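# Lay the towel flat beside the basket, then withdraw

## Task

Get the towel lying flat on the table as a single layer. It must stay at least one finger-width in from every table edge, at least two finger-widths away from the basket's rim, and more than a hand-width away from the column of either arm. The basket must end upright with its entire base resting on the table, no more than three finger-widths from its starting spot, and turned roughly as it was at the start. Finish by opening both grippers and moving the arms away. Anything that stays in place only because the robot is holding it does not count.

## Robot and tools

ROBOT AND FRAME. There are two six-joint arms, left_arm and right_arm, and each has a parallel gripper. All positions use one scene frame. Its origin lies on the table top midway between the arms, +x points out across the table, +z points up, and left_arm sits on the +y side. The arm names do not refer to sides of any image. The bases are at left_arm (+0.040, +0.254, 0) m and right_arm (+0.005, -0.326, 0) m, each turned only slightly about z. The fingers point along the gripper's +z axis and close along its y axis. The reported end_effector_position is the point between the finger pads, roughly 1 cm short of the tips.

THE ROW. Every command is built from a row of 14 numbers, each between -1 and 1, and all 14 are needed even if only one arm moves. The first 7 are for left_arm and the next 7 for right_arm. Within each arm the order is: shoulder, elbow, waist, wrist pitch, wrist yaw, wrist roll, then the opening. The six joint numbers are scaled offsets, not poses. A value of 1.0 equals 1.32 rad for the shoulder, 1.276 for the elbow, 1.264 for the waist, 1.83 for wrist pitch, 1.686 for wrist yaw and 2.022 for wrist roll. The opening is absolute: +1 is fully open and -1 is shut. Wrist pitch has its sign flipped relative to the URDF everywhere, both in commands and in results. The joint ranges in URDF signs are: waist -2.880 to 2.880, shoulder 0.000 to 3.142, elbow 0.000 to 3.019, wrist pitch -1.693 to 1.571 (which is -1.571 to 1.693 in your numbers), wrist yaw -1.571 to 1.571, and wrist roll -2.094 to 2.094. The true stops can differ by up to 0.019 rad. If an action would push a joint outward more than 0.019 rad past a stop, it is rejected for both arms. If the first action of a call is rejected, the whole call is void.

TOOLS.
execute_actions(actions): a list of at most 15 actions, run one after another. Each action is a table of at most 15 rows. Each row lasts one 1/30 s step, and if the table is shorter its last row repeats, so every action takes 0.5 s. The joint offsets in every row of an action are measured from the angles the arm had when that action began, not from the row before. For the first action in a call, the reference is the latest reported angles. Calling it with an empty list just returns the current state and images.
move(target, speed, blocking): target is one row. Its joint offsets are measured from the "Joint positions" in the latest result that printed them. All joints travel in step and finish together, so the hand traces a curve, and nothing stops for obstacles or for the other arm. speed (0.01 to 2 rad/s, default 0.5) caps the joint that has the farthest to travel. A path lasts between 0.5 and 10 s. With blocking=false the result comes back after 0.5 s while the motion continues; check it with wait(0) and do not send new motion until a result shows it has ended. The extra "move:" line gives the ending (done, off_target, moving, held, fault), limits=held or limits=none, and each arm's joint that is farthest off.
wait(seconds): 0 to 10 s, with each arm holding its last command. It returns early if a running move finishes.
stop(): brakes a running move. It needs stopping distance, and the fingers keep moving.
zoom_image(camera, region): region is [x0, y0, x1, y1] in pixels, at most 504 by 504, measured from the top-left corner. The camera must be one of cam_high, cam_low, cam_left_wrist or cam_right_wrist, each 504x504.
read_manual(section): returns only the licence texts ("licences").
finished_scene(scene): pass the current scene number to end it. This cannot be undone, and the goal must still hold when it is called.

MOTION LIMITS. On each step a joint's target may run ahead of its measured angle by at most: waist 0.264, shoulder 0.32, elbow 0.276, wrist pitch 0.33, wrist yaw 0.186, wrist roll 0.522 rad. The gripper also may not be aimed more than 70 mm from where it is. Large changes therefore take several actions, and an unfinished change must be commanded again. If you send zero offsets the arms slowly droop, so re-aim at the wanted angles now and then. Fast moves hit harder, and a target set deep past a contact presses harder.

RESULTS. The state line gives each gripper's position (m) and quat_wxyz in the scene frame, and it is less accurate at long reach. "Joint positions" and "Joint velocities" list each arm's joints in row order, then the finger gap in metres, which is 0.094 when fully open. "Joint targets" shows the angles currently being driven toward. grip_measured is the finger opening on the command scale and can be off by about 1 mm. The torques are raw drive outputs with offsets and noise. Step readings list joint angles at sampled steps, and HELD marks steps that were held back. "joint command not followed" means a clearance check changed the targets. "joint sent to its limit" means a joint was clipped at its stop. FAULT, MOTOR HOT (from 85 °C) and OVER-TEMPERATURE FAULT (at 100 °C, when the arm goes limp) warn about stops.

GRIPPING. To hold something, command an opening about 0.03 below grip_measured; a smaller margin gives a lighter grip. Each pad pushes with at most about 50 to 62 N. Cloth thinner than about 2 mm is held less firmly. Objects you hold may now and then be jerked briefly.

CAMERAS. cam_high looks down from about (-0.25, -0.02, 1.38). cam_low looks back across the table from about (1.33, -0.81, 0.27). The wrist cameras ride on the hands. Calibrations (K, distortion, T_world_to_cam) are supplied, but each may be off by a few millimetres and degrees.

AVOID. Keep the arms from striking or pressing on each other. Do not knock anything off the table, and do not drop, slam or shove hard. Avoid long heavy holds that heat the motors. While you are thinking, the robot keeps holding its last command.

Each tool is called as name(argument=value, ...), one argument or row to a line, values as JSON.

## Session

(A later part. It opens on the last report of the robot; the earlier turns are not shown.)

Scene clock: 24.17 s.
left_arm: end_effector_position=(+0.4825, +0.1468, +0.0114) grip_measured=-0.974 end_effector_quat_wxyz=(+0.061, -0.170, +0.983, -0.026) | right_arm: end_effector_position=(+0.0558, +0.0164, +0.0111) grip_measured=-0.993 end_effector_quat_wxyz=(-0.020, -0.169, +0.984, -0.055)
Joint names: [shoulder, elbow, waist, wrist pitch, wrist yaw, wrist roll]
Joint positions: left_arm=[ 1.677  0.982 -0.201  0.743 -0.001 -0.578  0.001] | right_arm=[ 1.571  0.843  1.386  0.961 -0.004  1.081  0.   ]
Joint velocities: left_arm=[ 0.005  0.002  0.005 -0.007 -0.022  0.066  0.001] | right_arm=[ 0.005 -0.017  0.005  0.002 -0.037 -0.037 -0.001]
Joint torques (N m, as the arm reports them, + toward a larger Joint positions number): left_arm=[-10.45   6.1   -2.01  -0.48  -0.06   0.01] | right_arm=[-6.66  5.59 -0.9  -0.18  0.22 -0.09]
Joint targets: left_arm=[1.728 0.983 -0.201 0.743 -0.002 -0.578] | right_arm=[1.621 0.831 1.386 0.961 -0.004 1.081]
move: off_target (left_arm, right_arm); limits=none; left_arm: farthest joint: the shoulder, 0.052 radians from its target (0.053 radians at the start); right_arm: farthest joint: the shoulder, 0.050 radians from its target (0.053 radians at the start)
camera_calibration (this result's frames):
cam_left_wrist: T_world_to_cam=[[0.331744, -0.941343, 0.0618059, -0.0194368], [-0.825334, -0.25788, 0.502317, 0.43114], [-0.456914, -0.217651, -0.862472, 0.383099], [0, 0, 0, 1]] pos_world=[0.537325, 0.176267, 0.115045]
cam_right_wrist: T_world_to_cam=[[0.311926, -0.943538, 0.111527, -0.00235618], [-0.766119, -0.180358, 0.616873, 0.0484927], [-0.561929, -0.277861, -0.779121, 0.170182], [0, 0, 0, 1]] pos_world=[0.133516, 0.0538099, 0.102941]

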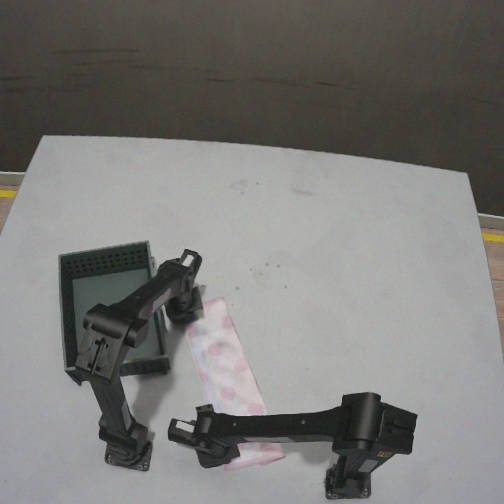

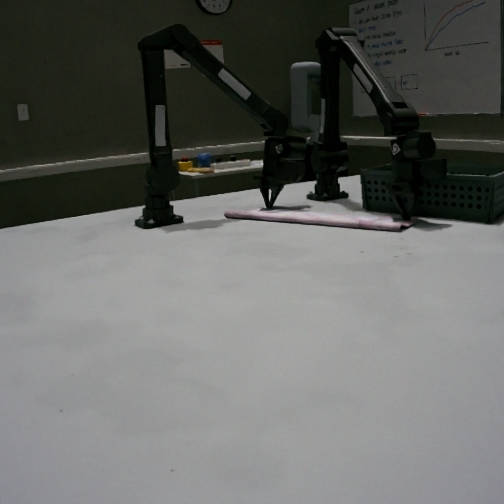

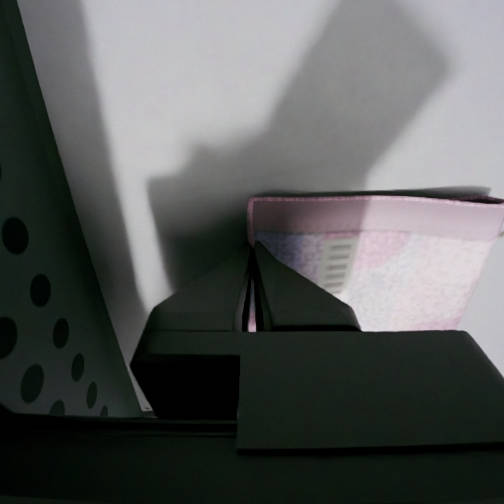

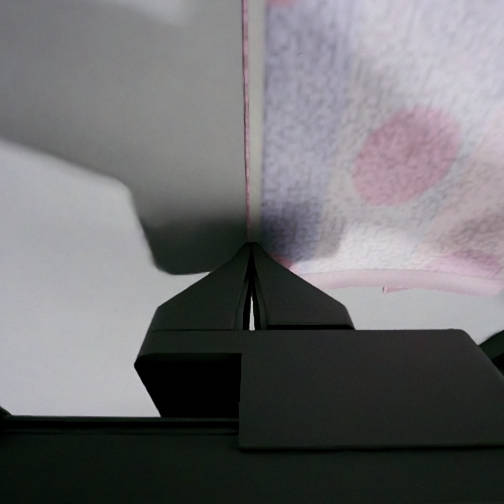

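execute_actions(
  actions=[
    [[-0.015,0,0,0,0,0,-0.9,-0.02,0,0,0,0,0,-0.9],[-0.035,0,0,0,0,0,-0.9,-0.045,0,0,0,0,0,-0.9]],
  ],
)

move(
  target=[0.04,0.085,-0.032,0.058,0,0,-0.2,-0.075,-0.078,0,-0.048,0,0,-0.2],
  speed=0.12,
)

move(
  target=[0.065,0,0,0,0,0,-0.2,0.07,0,0,0,0,0,-0.2],
  speed=0.07,
)

move(
  target=[0.045,0,0,0,0,0,-1,0.045,-0.01,0,0,0,0,-1],
)

Scene clock: 26.57 s.
left_arm: end_effector_position=(+0.4847, +0.1464, +0.0243) grip_measured=-0.903 end_effector_quat_wxyz=(+0.074, -0.169, +0.982, -0.031) | right_arm: end_effector_position=(+0.0566, +0.0217, +0.0277) grip_measured=-0.902 end_effector_quat_wxyz=(-0.012, -0.170, +0.985, -0.031)
Joint names: [shoulder, elbow, waist, wrist pitch, wrist yaw, wrist roll]
Joint positions: left_arm=[ 1.645  0.979 -0.201  0.743 -0.001 -0.578  0.005] | right_arm=[ 1.519  0.843  1.386  0.961 -0.004  1.081  0.005]
Joint velocities: left_arm=[ 0.005 -0.012 -0.005 -0.012 -0.037 -0.051  0.001] | right_arm=[-0.005 -0.007 -0.005 -0.027 -0.066  0.007 -0.   ]
Joint torques (N m, as the arm reports them, + toward a larger Joint positions number): left_arm=[-16.02   6.47  -1.81  -0.52  -0.01   0.04] | right_arm=[-10.58   6.95  -0.88  -0.21   0.19  -0.08]
Joint targets: left_arm=[1.631 0.982 -0.201 0.743 -0.001 -0.578] | right_arm=[1.511 0.843 1.386 0.961 -0.004 1.081]
Step readings (joint positions):
0: left_arm=[1.677 0.982 -0.201 0.743 -0.001 -0.578] | right_arm=[1.571 0.843 1.386 0.961 -0.004 1.081]
1: left_arm=[1.675 0.982 -0.201 0.743 -0.001 -0.578] | right_arm=[1.568 0.843 1.386 0.961 -0.004 1.081]
2: left_arm=[1.671 0.981 -0.201 0.743 -0.001 -0.578] | right_arm=[1.564 0.843 1.386 0.961 -0.004 1.081]
4: left_arm=[1.663 0.979 -0.201 0.743 -0.001 -0.578] | right_arm=[1.549 0.843 1.386 0.961 -0.004 1.081]
8: left_arm=[1.647 0.979 -0.201 0.743 -0.001 -0.578] | right_arm=[1.523 0.843 1.386 0.961 -0.004 1.081]
15: Joint positions above
camera_calibration (this result's frames):
cam_left_wrist: T_world_to_cam=[[0.329831, -0.940878, 0.077202, -0.020928], [-0.839214, -0.254771, 0.480429, 0.433198], [-0.432356, -0.223249, -0.873629, 0.384301], [0, 0, 0, 1]] pos_world=[0.536604, 0.176471, 0.129231]
cam_right_wrist: T_world_to_cam=[[0.311255, -0.948003, 0.0664146, 0.00191783], [-0.770713, -0.210923, 0.60126, 0.0411493], [-0.555988, -0.238332, -0.796289, 0.184343], [0, 0, 0, 1]] pos_world=[0.13361, 0.0544322, 0.121922]

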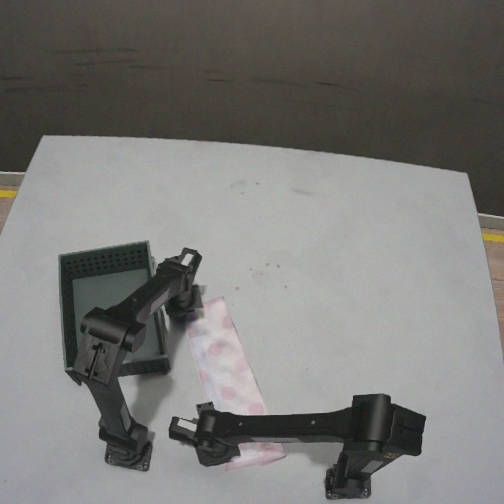

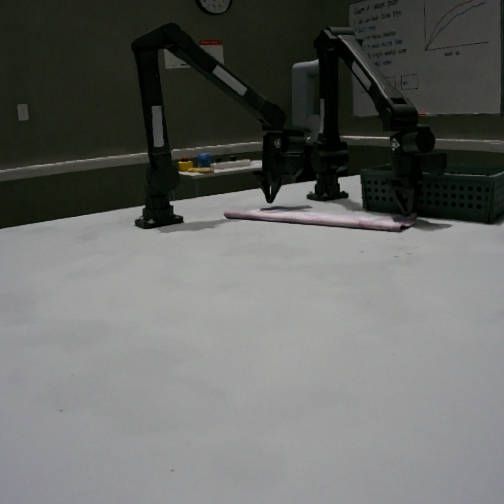

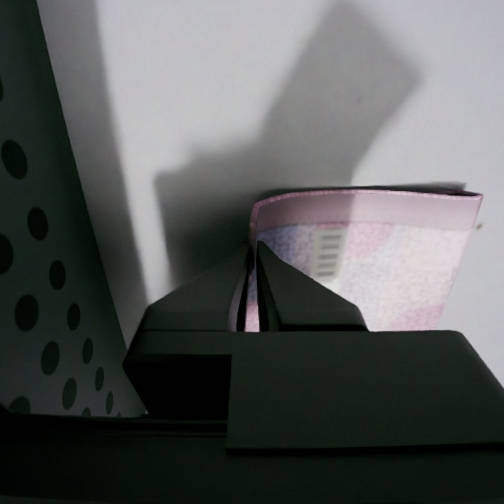

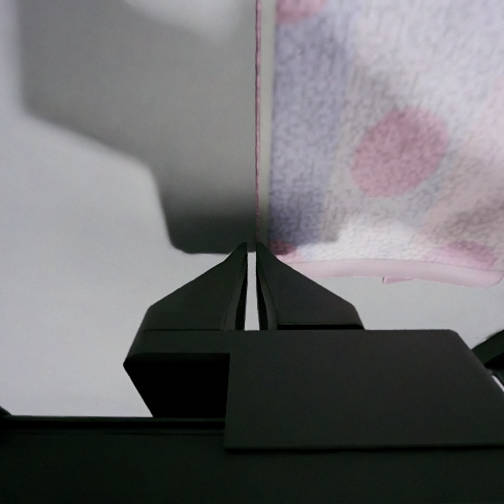

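Scene clock: 27.83 s.
left_arm: end_effector_position=(+0.4882, +0.1330, +0.0310) grip_measured=-0.203 end_effector_quat_wxyz=(+0.047, -0.157, +0.986, -0.021) | right_arm: end_effector_position=(+0.0540, +0.0046, +0.0276) grip_measured=-0.201 end_effector_quat_wxyz=(-0.002, -0.170, +0.985, +0.000)
Joint names: [shoulder, elbow, waist, wrist pitch, wrist yaw, wrist roll]
Joint positions: left_arm=[ 1.677  1.05  -0.228  0.84  -0.001 -0.578  0.037] | right_arm=[ 1.436  0.752  1.386  0.887 -0.004  1.081  0.038]
Joint velocities: left_arm=[-0.005 -0.007  0.015  0.017  0.037 -0.051  0.   ] | right_arm=[ 0.005 -0.007 -0.024 -0.012 -0.051  0.022 -0.   ]
Joint torques (N m, as the arm reports them, + toward a larger Joint positions number): left_arm=[-13.32   9.16  -2.42  -0.09  -0.02   0.  ] | right_arm=[-10.1    6.22  -0.71  -1.02   0.19  -0.1 ]
Joint targets: left_arm=[1.698 1.088 -0.242 0.850 -0.001 -0.578] | right_arm=[1.420 0.743 1.386 0.873 -0.004 1.081]
move: off_target (left_arm); limits=none; left_arm: farthest joint: the elbow, 0.037 radians from its target (0.108 radians at the start); right_arm: farthest joint: the shoulder, 0.016 radians from its target (0.099 radians at the start)
camera_calibration (this result's frames):
cam_left_wrist: T_world_to_cam=[[0.308397, -0.950158, 0.0457247, -0.0225429], [-0.817514, -0.240154, 0.523447, 0.415615], [-0.486377, -0.19881, -0.85083, 0.411113], [0, 0, 0, 1]] pos_world=[0.54668, 0.160126, 0.133266]
cam_right_wrist: T_world_to_cam=[[0.310892, -0.950418, 0.00715586, -0.011784], [-0.776534, -0.249657, 0.578503, 0.0367734], [-0.548034, -0.185409, -0.815649, 0.178608], [0, 0, 0, 1]] pos_world=[0.130103, 0.0310965, 0.124492]

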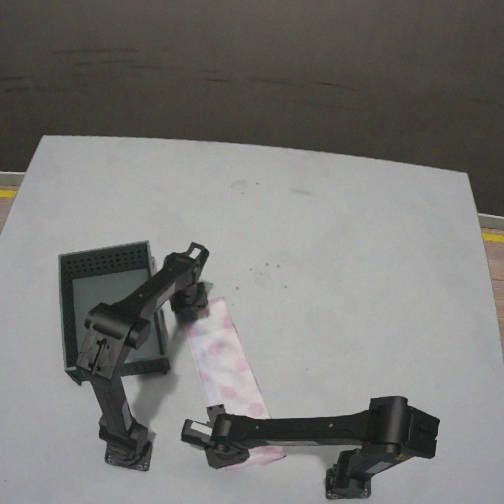

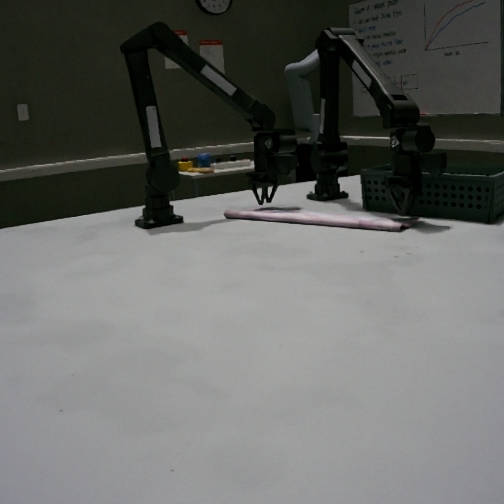

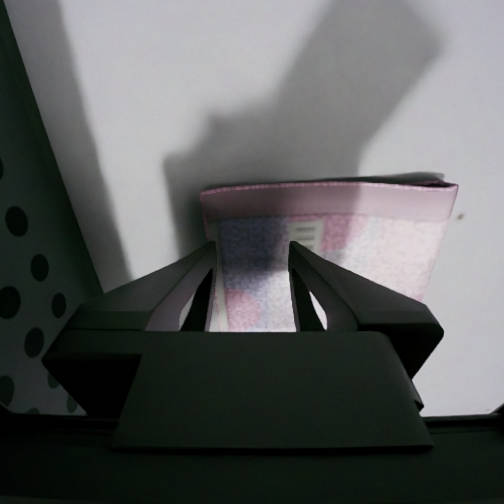

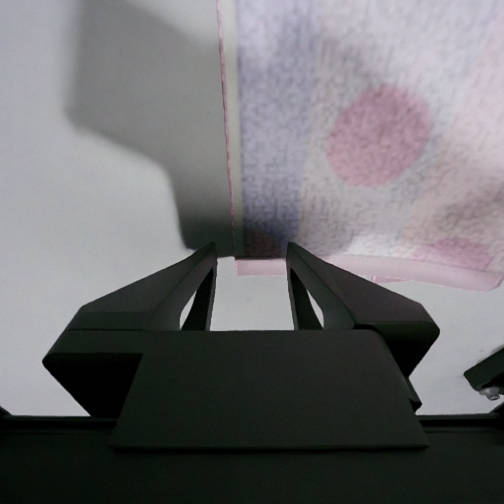

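Scene clock: 29.40 s.
left_arm: end_effector_position=(+0.4840, +0.1341, +0.0132) grip_measured=-0.203 end_effector_quat_wxyz=(+0.029, -0.157, +0.987, -0.012) | right_arm: end_effector_position=(+0.0532, -0.0012, +0.0112) grip_measured=-0.201 end_effector_quat_wxyz=(-0.010, -0.170, +0.985, -0.025)
Joint names: [shoulder, elbow, waist, wrist pitch, wrist yaw, wrist roll]
Joint positions: left_arm=[ 1.718  1.05  -0.228  0.84  -0.001 -0.578  0.037] | right_arm=[ 1.49   0.752  1.386  0.887 -0.004  1.081  0.038]
Joint velocities: left_arm=[-0.005  0.002 -0.005  0.007  0.022 -0.037  0.   ] | right_arm=[-0.005  0.007 -0.005  0.012 -0.022  0.066  0.   ]
Joint torques (N m, as the arm reports them, + toward a larger Joint positions number): left_arm=[-11.52   6.21  -1.67  -0.39  -0.02   0.01] | right_arm=[-6.18  6.53 -0.89 -0.27  0.19 -0.06]
Joint targets: left_arm=[1.763 1.050 -0.228 0.840 -0.001 -0.578] | right_arm=[1.529 0.752 1.386 0.887 -0.004 1.081]
move: off_target (left_arm, right_arm); limits=none; left_arm: farthest joint: the shoulder, 0.045 radians from its target (0.085 radians at the start); right_arm: farthest joint: the shoulder, 0.039 radians from its target (0.092 radians at the start)
camera_calibration (this result's frames):
cam_left_wrist: T_world_to_cam=[[0.309752, -0.950523, 0.0236762, -0.019657], [-0.796505, -0.245802, 0.552414, 0.41195], [-0.519263, -0.18997, -0.833233, 0.408634], [0, 0, 0, 1]] pos_world=[0.546397, 0.160202, 0.113386]
cam_right_wrist: T_world_to_cam=[[0.311135, -0.948801, 0.0545098, -0.0174759], [-0.771902, -0.218833, 0.596892, 0.0437166], [-0.554403, -0.22779, -0.800468, 0.163779], [0, 0, 0, 1]] pos_world=[0.129982, 0.0302927, 0.105958]

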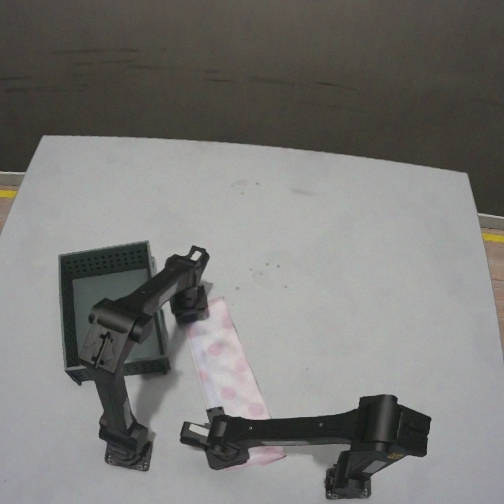

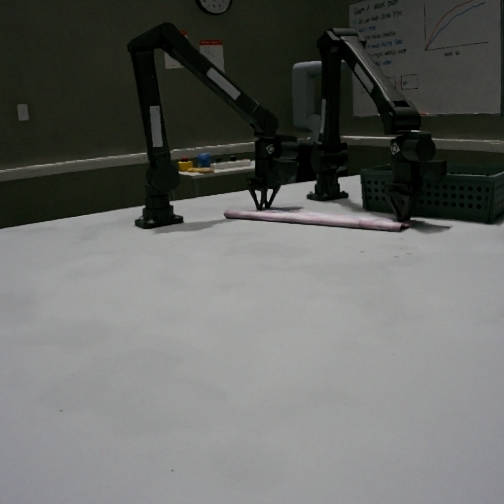

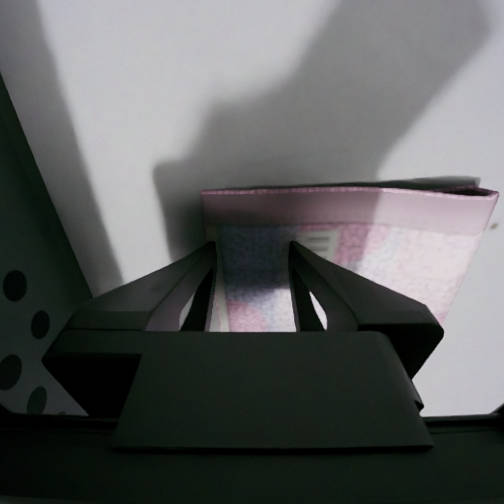

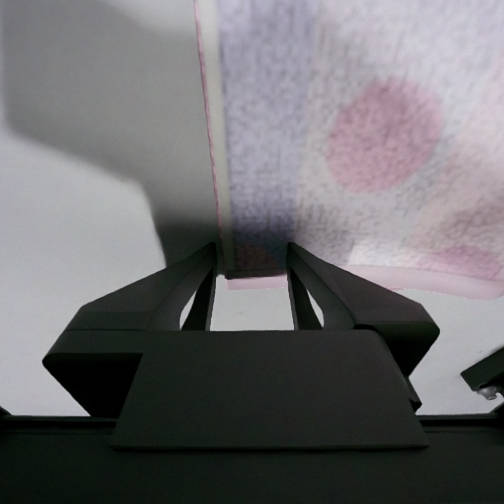

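Scene clock: 30.10 s.
left_arm: end_effector_position=(+0.4838, +0.1335, +0.0131) grip_measured=-0.985 end_effector_quat_wxyz=(+0.028, -0.157, +0.987, -0.014) | right_arm: end_effector_position=(+0.0533, -0.0020, +0.0108) grip_measured=-0.969 end_effector_quat_wxyz=(-0.010, -0.170, +0.985, -0.027)
Joint names: [shoulder, elbow, waist, wrist pitch, wrist yaw, wrist roll]
Joint positions: left_arm=[ 1.718  1.05  -0.228  0.84   0.002 -0.578  0.001] | right_arm=[ 1.491  0.752  1.386  0.889 -0.002  1.081  0.001]
Joint velocities: left_arm=[-0.015 -0.002 -0.015 -0.007  0.022 -0.051 -0.   ] | right_arm=[ 0.005  0.002  0.005  0.007  0.022 -0.051 -0.001]
Joint torques (N m, as the arm reports them, + toward a larger Joint positions number): left_arm=[-10.09   6.21  -1.78  -0.32  -0.1    0.  ] | right_arm=[-5.25  5.51 -0.71 -0.39  0.13 -0.06]
Joint targets: left_arm=[1.777 1.050 -0.228 0.840 -0.001 -0.578] | right_arm=[1.549 0.739 1.386 0.887 -0.004 1.081]
move: off_target (left_arm, right_arm); limits=none; left_arm: farthest joint: the shoulder, 0.059 radians from its target (0.059 radians at the start); right_arm: farthest joint: the shoulder, 0.059 radians from its target (0.060 radians at the start)
camera_calibration (this result's frames):
cam_left_wrist: T_world_to_cam=[[0.309579, -0.950509, 0.0263378, -0.0200759], [-0.795861, -0.243854, 0.554202, 0.411154], [-0.520351, -0.192531, -0.831966, 0.409139], [0, 0, 0, 1]] pos_world=[0.546332, 0.159951, 0.113057]
cam_right_wrist: T_world_to_cam=[[0.311162, -0.948549, 0.0585958, -0.0183285], [-0.772444, -0.216511, 0.597037, 0.0438655], [-0.553632, -0.231037, -0.800071, 0.163366], [0, 0, 0, 1]] pos_world=[0.130032, 0.0298555, 0.105589]

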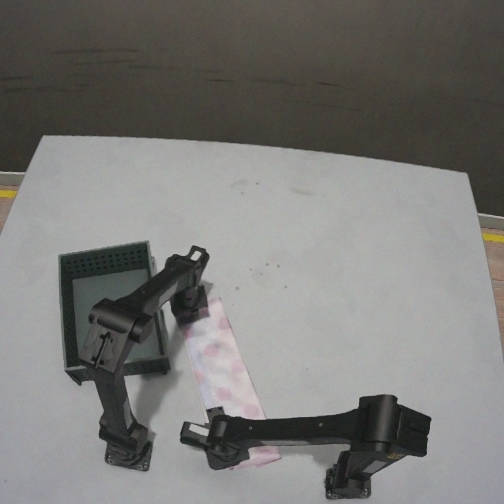

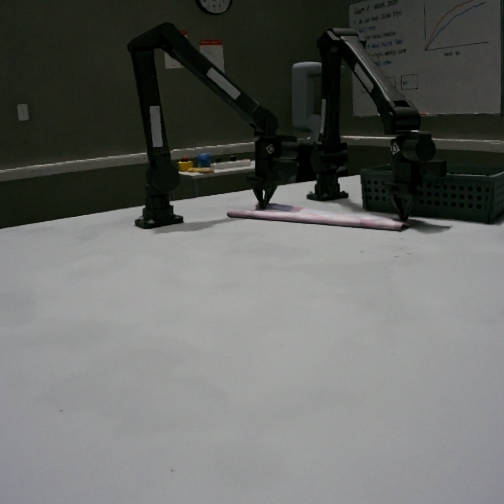

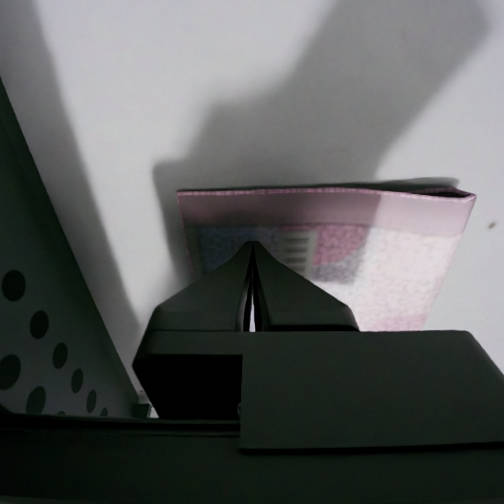

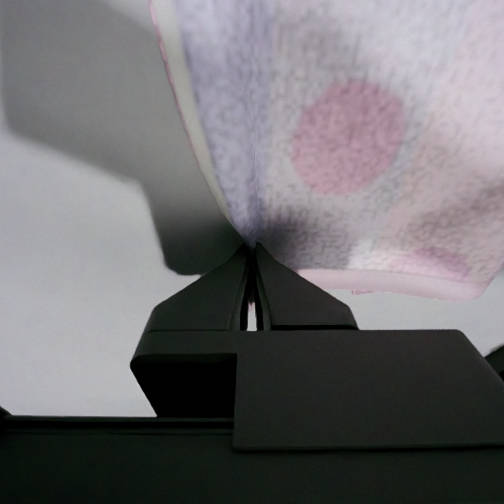

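move(
  target=[0.045,0,-0.06,0,0,0,-1,0,0,0,0,0,0,-1],
  speed=0.07,
)

move(
  target=[-0.04,0,0,0,0,0,-1,0,0,0,0,0,0,-1],
  speed=0.1,
)

move(
  target=[-0.035,-0.052,0.057,-0.058,0,0,-0.2,0,0,0,0,0,0,-1],
  speed=0.12,
)

Scene clock: 40.03 s.
left_arm: end_effector_position=(+0.4780, +0.1139, +0.0131) grip_measured=-0.985 end_effector_quat_wxyz=(+0.029, -0.134, +0.991, -0.011) | right_arm: end_effector_position=(+0.0534, -0.0015, +0.0122) grip_measured=-0.969 end_effector_quat_wxyz=(-0.009, -0.170, +0.985, -0.025)
Joint names: [shoulder, elbow, waist, wrist pitch, wrist yaw, wrist roll]
Joint positions: left_arm=[ 1.718  1.05  -0.275  0.84  -0.005 -0.578  0.001] | right_arm=[ 1.486  0.752  1.386  0.889 -0.002  1.081  0.001]
Joint velocities: left_arm=[-0.005  0.012 -0.015  0.012 -0.037  0.022 -0.   ] | right_arm=[-0.005  0.007 -0.005 -0.007 -0.066 -0.022  0.   ]
Joint torques (N m, as the arm reports them, + toward a larger Joint positions number): left_arm=[-10.31   6.15  -3.27  -0.42   0.24   0.02] | right_arm=[-8.98  6.75 -0.6  -0.36  0.19 -0.13]
Joint targets: left_arm=[1.778 1.050 -0.303 0.840 0.002 -0.578] | right_arm=[1.491 0.752 1.386 0.889 -0.002 1.081]
move: off_target (left_arm); limits=none; left_arm: farthest joint: the shoulder, 0.059 radians from its target (0.059 radians at the start); right_arm: farthest joint: the shoulder, 0.005 radians from its target (0.000 radians at the start)
camera_calibration (this result's frames):
cam_left_wrist: T_world_to_cam=[[0.264693, -0.964126, 0.0199604, -0.0138266], [-0.807686, -0.21034, 0.550818, 0.40365], [-0.52686, -0.161919, -0.834387, 0.402014], [0, 0, 0, 1]] pos_world=[0.541487, 0.136667, 0.113373]
cam_right_wrist: T_world_to_cam=[[0.311123, -0.948805, 0.054513, -0.0178731], [-0.77285, -0.21921, 0.595525, 0.0432447], [-0.553087, -0.227412, -0.801485, 0.16465], [0, 0, 0, 1]] pos_world=[0.130048, 0.0299649, 0.107185]

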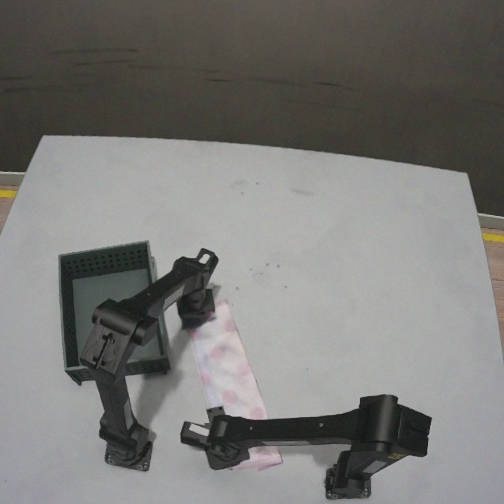

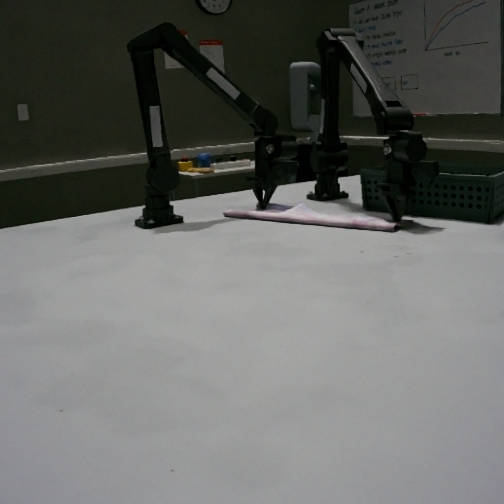

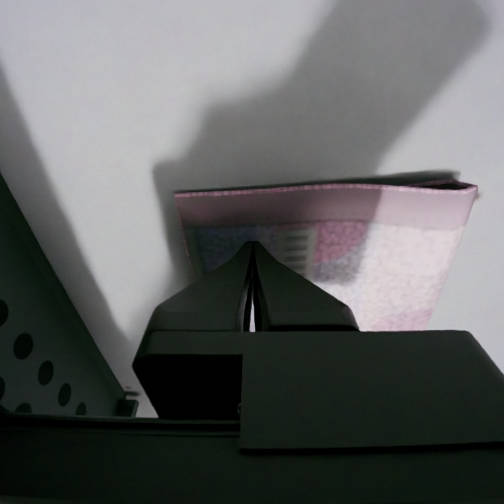

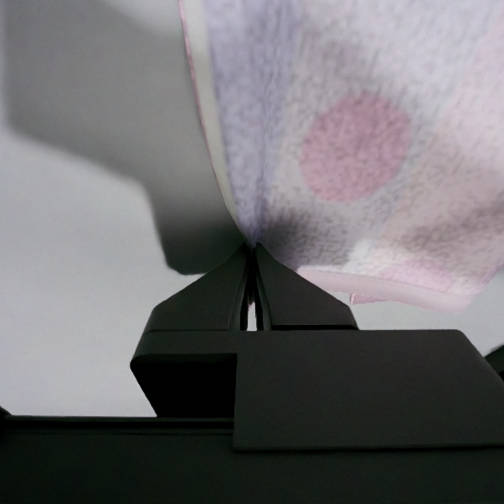

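Scene clock: 40.97 s.
left_arm: end_effector_position=(+0.4820, +0.1130, +0.0292) grip_measured=-0.985 end_effector_quat_wxyz=(+0.046, -0.134, +0.990, -0.018) | right_arm: end_effector_position=(+0.0534, -0.0015, +0.0122) grip_measured=-0.969 end_effector_quat_wxyz=(-0.009, -0.170, +0.985, -0.025)
Joint names: [shoulder, elbow, waist, wrist pitch, wrist yaw, wrist roll]
Joint positions: left_arm=[ 1.682  1.05  -0.275  0.84  -0.007 -0.578  0.001] | right_arm=[ 1.486  0.752  1.386  0.889 -0.002  1.081  0.001]
Joint velocities: left_arm=[ 0.005 -0.022 -0.015 -0.007  0.007 -0.022 -0.001] | right_arm=[ 0.005 -0.002  0.005  0.002  0.066  0.051 -0.001]
Joint torques (N m, as the arm reports them, + toward a larger Joint positions number): left_arm=[-16.96   6.2   -1.63  -0.35   0.06   0.02] | right_arm=[-9.94  6.55 -0.58 -0.24  0.22 -0.08]
Joint targets: left_arm=[1.666 1.050 -0.275 0.840 -0.005 -0.578] | right_arm=[1.486 0.752 1.386 0.889 -0.002 1.081]
move: done; limits=none; left_arm: farthest joint: the shoulder, 0.016 radians from its target (0.053 radians at the start); right_arm: farthest joint: the waist, 0.000 radians from its target (0.000 radians at the start)
camera_calibration (this result's frames):
cam_left_wrist: T_world_to_cam=[[0.263807, -0.963813, 0.0383529, -0.0162077], [-0.826707, -0.205437, 0.523785, 0.407148], [-0.496952, -0.169885, -0.850987, 0.404346], [0, 0, 0, 1]] pos_world=[0.541809, 0.136714, 0.131456]
cam_right_wrist: T_world_to_cam=[[0.311123, -0.948805, 0.054513, -0.0178731], [-0.77285, -0.21921, 0.595525, 0.0432447], [-0.553087, -0.227412, -0.801485, 0.16465], [0, 0, 0, 1]] pos_world=[0.130048, 0.0299649, 0.107185]

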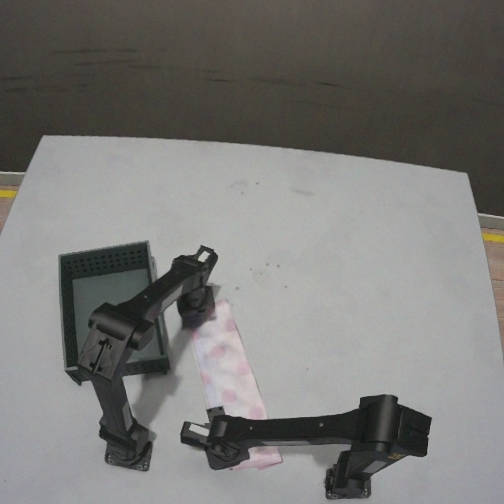

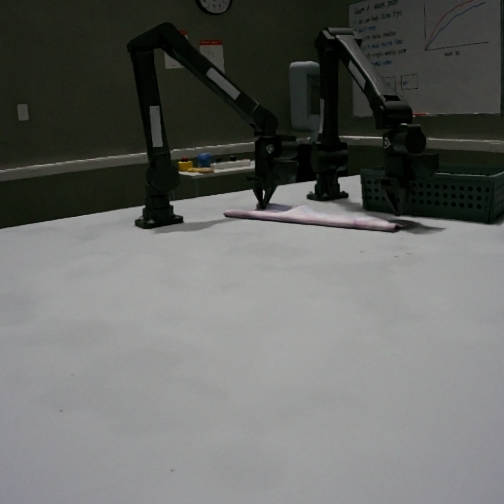

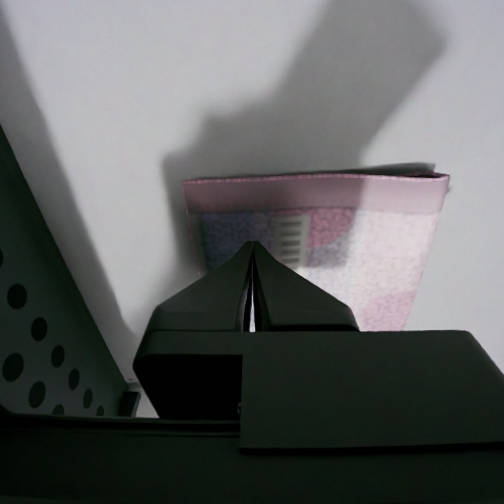

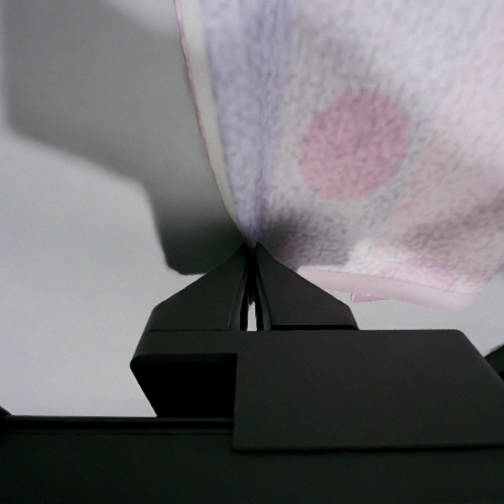

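Scene clock: 42.20 s.
left_arm: end_effector_position=(+0.4839, +0.1406, +0.0216) grip_measured=-0.203 end_effector_quat_wxyz=(+0.071, -0.162, +0.984, -0.028) | right_arm: end_effector_position=(+0.0534, -0.0015, +0.0122) grip_measured=-0.969 end_effector_quat_wxyz=(-0.009, -0.170, +0.985, -0.025)
Joint names: [shoulder, elbow, waist, wrist pitch, wrist yaw, wrist roll]
Joint positions: left_arm=[ 1.655  0.984 -0.216  0.746 -0.007 -0.578  0.037] | right_arm=[ 1.486  0.752  1.386  0.889 -0.002  1.081  0.001]
Joint velocities: left_arm=[ 0.005 -0.002 -0.024  0.007 -0.11   0.007  0.002] | right_arm=[ 0.015  0.002 -0.024  0.007 -0.037  0.037  0.001]
Joint torques (N m, as the arm reports them, + toward a larger Joint positions number): left_arm=[-16.46   6.25  -0.74  -1.01  -0.02  -0.03] | right_arm=[-9.05  6.68 -1.2  -0.27  0.23 -0.07]
Joint targets: left_arm=[1.635 0.984 -0.203 0.734 -0.007 -0.578] | right_arm=[1.486 0.752 1.386 0.889 -0.002 1.081]
move: done; limits=none; left_arm: farthest joint: the shoulder, 0.020 radians from its target (0.046 radians at the start); right_arm: farthest joint: the waist, 0.000 radians from its target (0.000 radians at the start)
camera_calibration (this result's frames):
cam_left_wrist: T_world_to_cam=[[0.317155, -0.945946, 0.0678144, -0.0187818], [-0.839659, -0.246837, 0.483781, 0.431392], [-0.440892, -0.210375, -0.872558, 0.382547], [0, 0, 0, 1]] pos_world=[0.53684, 0.169195, 0.126369]
cam_right_wrist: T_world_to_cam=[[0.311123, -0.948805, 0.054513, -0.0178731], [-0.77285, -0.21921, 0.595525, 0.0432447], [-0.553087, -0.227412, -0.801485, 0.16465], [0, 0, 0, 1]] pos_world=[0.130048, 0.0299649, 0.107185]

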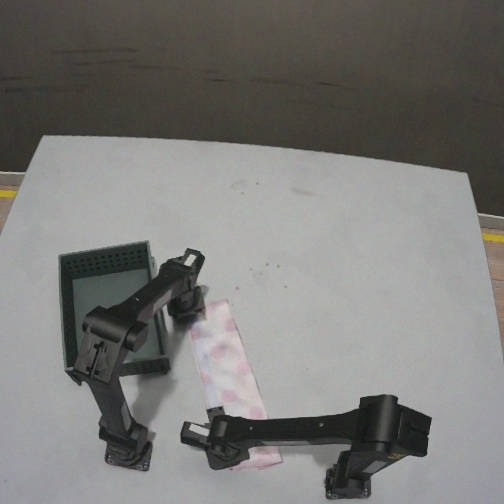

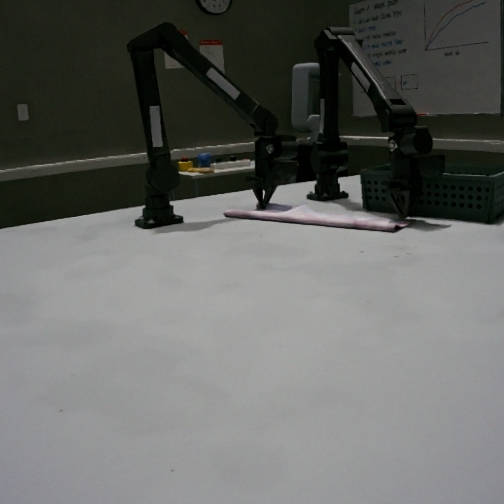

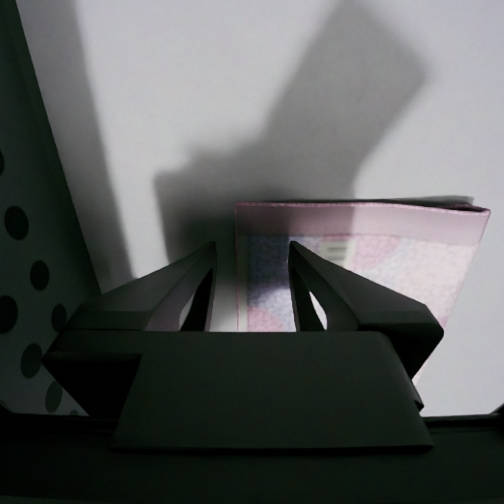

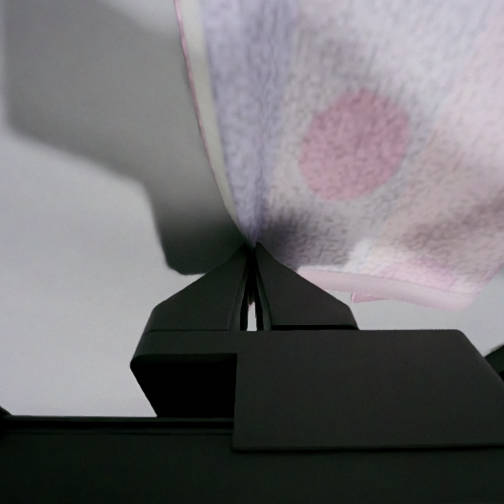

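move(
  target=[0.06,0,-0.03,0,0,0,-0.2,0,0,0,0,0,0,-1],
  speed=0.07,
)

move(
  target=[0.045,0,0,0,0,0,-1,0,0,0,0,0,0,-1],
)

Scene clock: 48.23 s.
left_arm: end_effector_position=(+0.4806, +0.1380, +0.0118) grip_measured=-0.203 end_effector_quat_wxyz=(+0.062, -0.158, +0.985, -0.022) | right_arm: end_effector_position=(+0.0534, -0.0015, +0.0122) grip_measured=-0.969 end_effector_quat_wxyz=(-0.009, -0.170, +0.985, -0.025)
Joint names: [shoulder, elbow, waist, wrist pitch, wrist yaw, wrist roll]
Joint positions: left_arm=[ 1.678  0.984 -0.225  0.746 -0.011 -0.578  0.037] | right_arm=[ 1.486  0.752  1.386  0.889 -0.002  1.081  0.001]
Joint velocities: left_arm=[-0.015 -0.002 -0.005 -0.002 -0.022  0.051  0.001] | right_arm=[ 0.005 -0.027  0.024  0.007 -0.007 -0.037  0.   ]
Joint torques (N m, as the arm reports them, + toward a larger Joint positions number): left_arm=[-9.48  6.   -3.47 -0.49  0.12  0.  ] | right_arm=[-9.73  6.63 -0.67 -0.23  0.2  -0.09]
Joint targets: left_arm=[1.735 0.984 -0.254 0.746 -0.007 -0.578] | right_arm=[1.486 0.752 1.386 0.889 -0.002 1.081]
move: off_target (left_arm); limits=none; left_arm: farthest joint: the shoulder, 0.056 radians from its target (0.079 radians at the start); right_arm: farthest joint: the waist, 0.000 radians from its target (0.000 radians at the start)
camera_calibration (this result's frames):
cam_left_wrist: T_world_to_cam=[[0.310604, -0.949092, 0.0524253, -0.0157595], [-0.831451, -0.244548, 0.498884, 0.428258], [-0.460666, -0.198545, -0.865082, 0.379783], [0, 0, 0, 1]] pos_world=[0.535924, 0.165176, 0.115719]
cam_right_wrist: T_world_to_cam=[[0.311123, -0.948805, 0.054513, -0.0178731], [-0.77285, -0.21921, 0.595525, 0.0432447], [-0.553087, -0.227412, -0.801485, 0.16465], [0, 0, 0, 1]] pos_world=[0.130048, 0.0299649, 0.107185]

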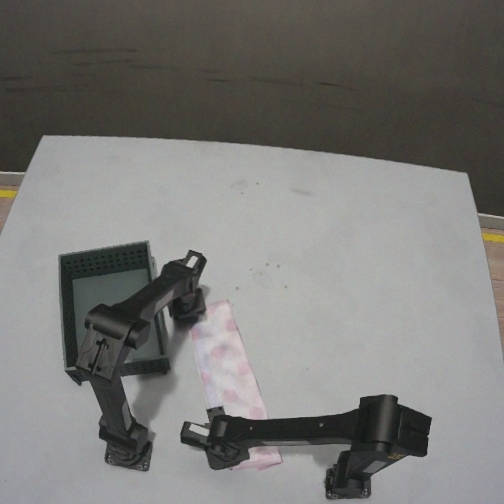

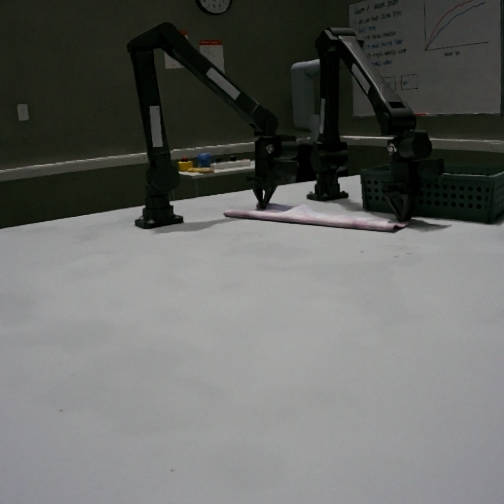

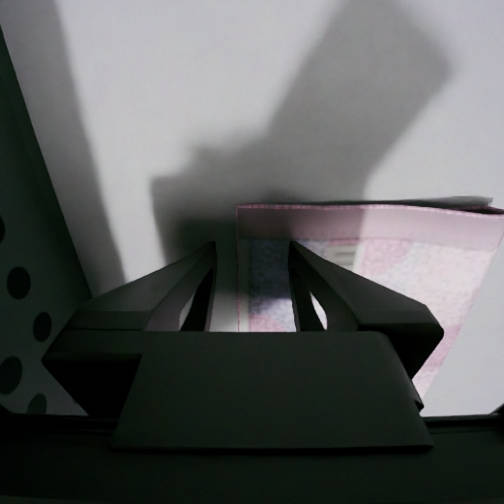

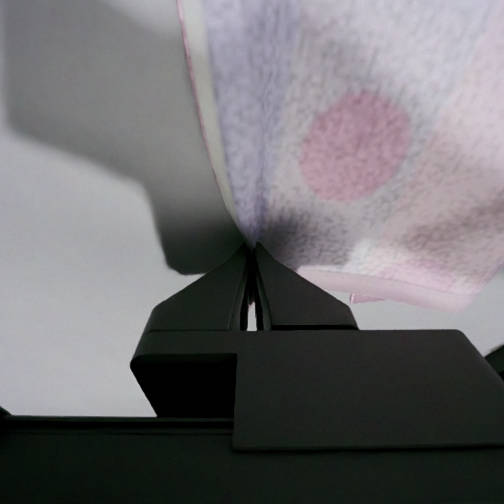

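Scene clock: 48.93 s.
left_arm: end_effector_position=(+0.4803, +0.1381, +0.0111) grip_measured=-0.985 end_effector_quat_wxyz=(+0.061, -0.158, +0.985, -0.021) | right_arm: end_effector_position=(+0.0534, -0.0015, +0.0122) grip_measured=-0.969 end_effector_quat_wxyz=(-0.009, -0.170, +0.985, -0.025)
Joint names: [shoulder, elbow, waist, wrist pitch, wrist yaw, wrist roll]
Joint positions: left_arm=[ 1.679  0.984 -0.225  0.746 -0.011 -0.578  0.001] | right_arm=[ 1.486  0.752  1.386  0.889 -0.002  1.081  0.001]
Joint velocities: left_arm=[ 0.005 -0.017 -0.034  0.007 -0.007 -0.007 -0.001] | right_arm=[-0.005 -0.002  0.005  0.007  0.051 -0.051  0.001]
Joint torques (N m, as the arm reports them, + toward a larger Joint positions number): left_arm=[-9.89  6.08 -1.67 -0.53 -0.06  0.02] | right_arm=[-9.    6.59 -1.16 -0.17  0.2  -0.05]
Joint targets: left_arm=[1.737 0.984 -0.225 0.747 -0.011 -0.578] | right_arm=[1.486 0.752 1.386 0.889 -0.002 1.081]
move: off_target (left_arm); limits=none; left_arm: farthest joint: the shoulder, 0.058 radians from its target (0.060 radians at the start); right_arm: farthest joint: the waist, 0.000 radians from its target (0.000 radians at the start)
camera_calibration (this result's frames):
cam_left_wrist: T_world_to_cam=[[0.31064, -0.949109, 0.0519118, -0.0156152], [-0.830678, -0.24452, 0.500184, 0.42791], [-0.462036, -0.198499, -0.864362, 0.379742], [0, 0, 0, 1]] pos_world=[0.53576, 0.16519, 0.115011]
cam_right_wrist: T_world_to_cam=[[0.311123, -0.948805, 0.054513, -0.0178731], [-0.77285, -0.21921, 0.595525, 0.0432447], [-0.553087, -0.227412, -0.801485, 0.16465], [0, 0, 0, 1]] pos_world=[0.130048, 0.0299649, 0.107185]

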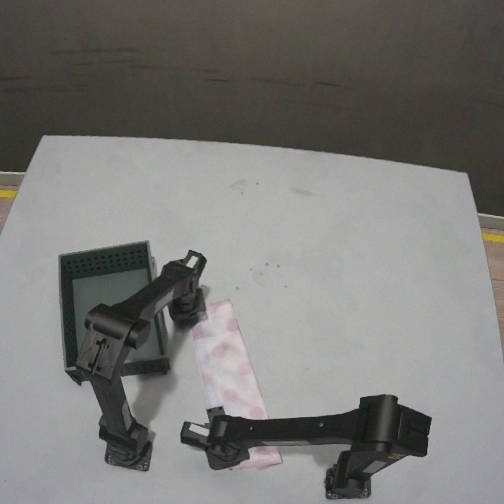

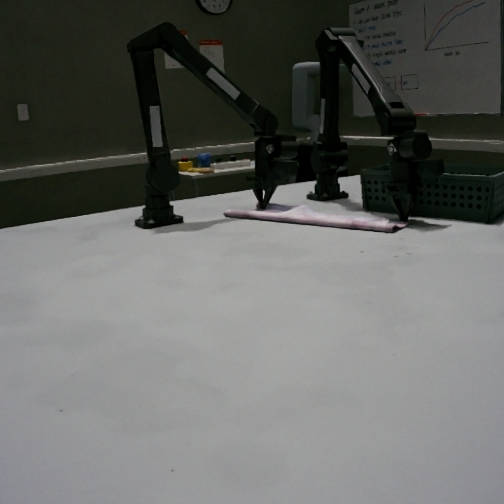

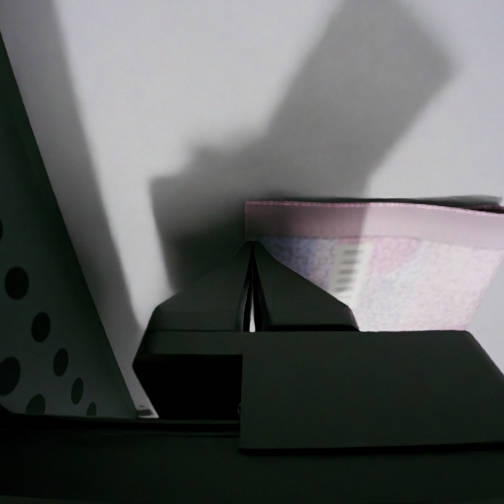

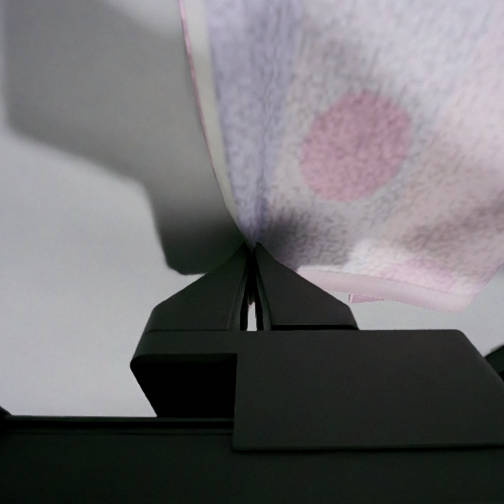

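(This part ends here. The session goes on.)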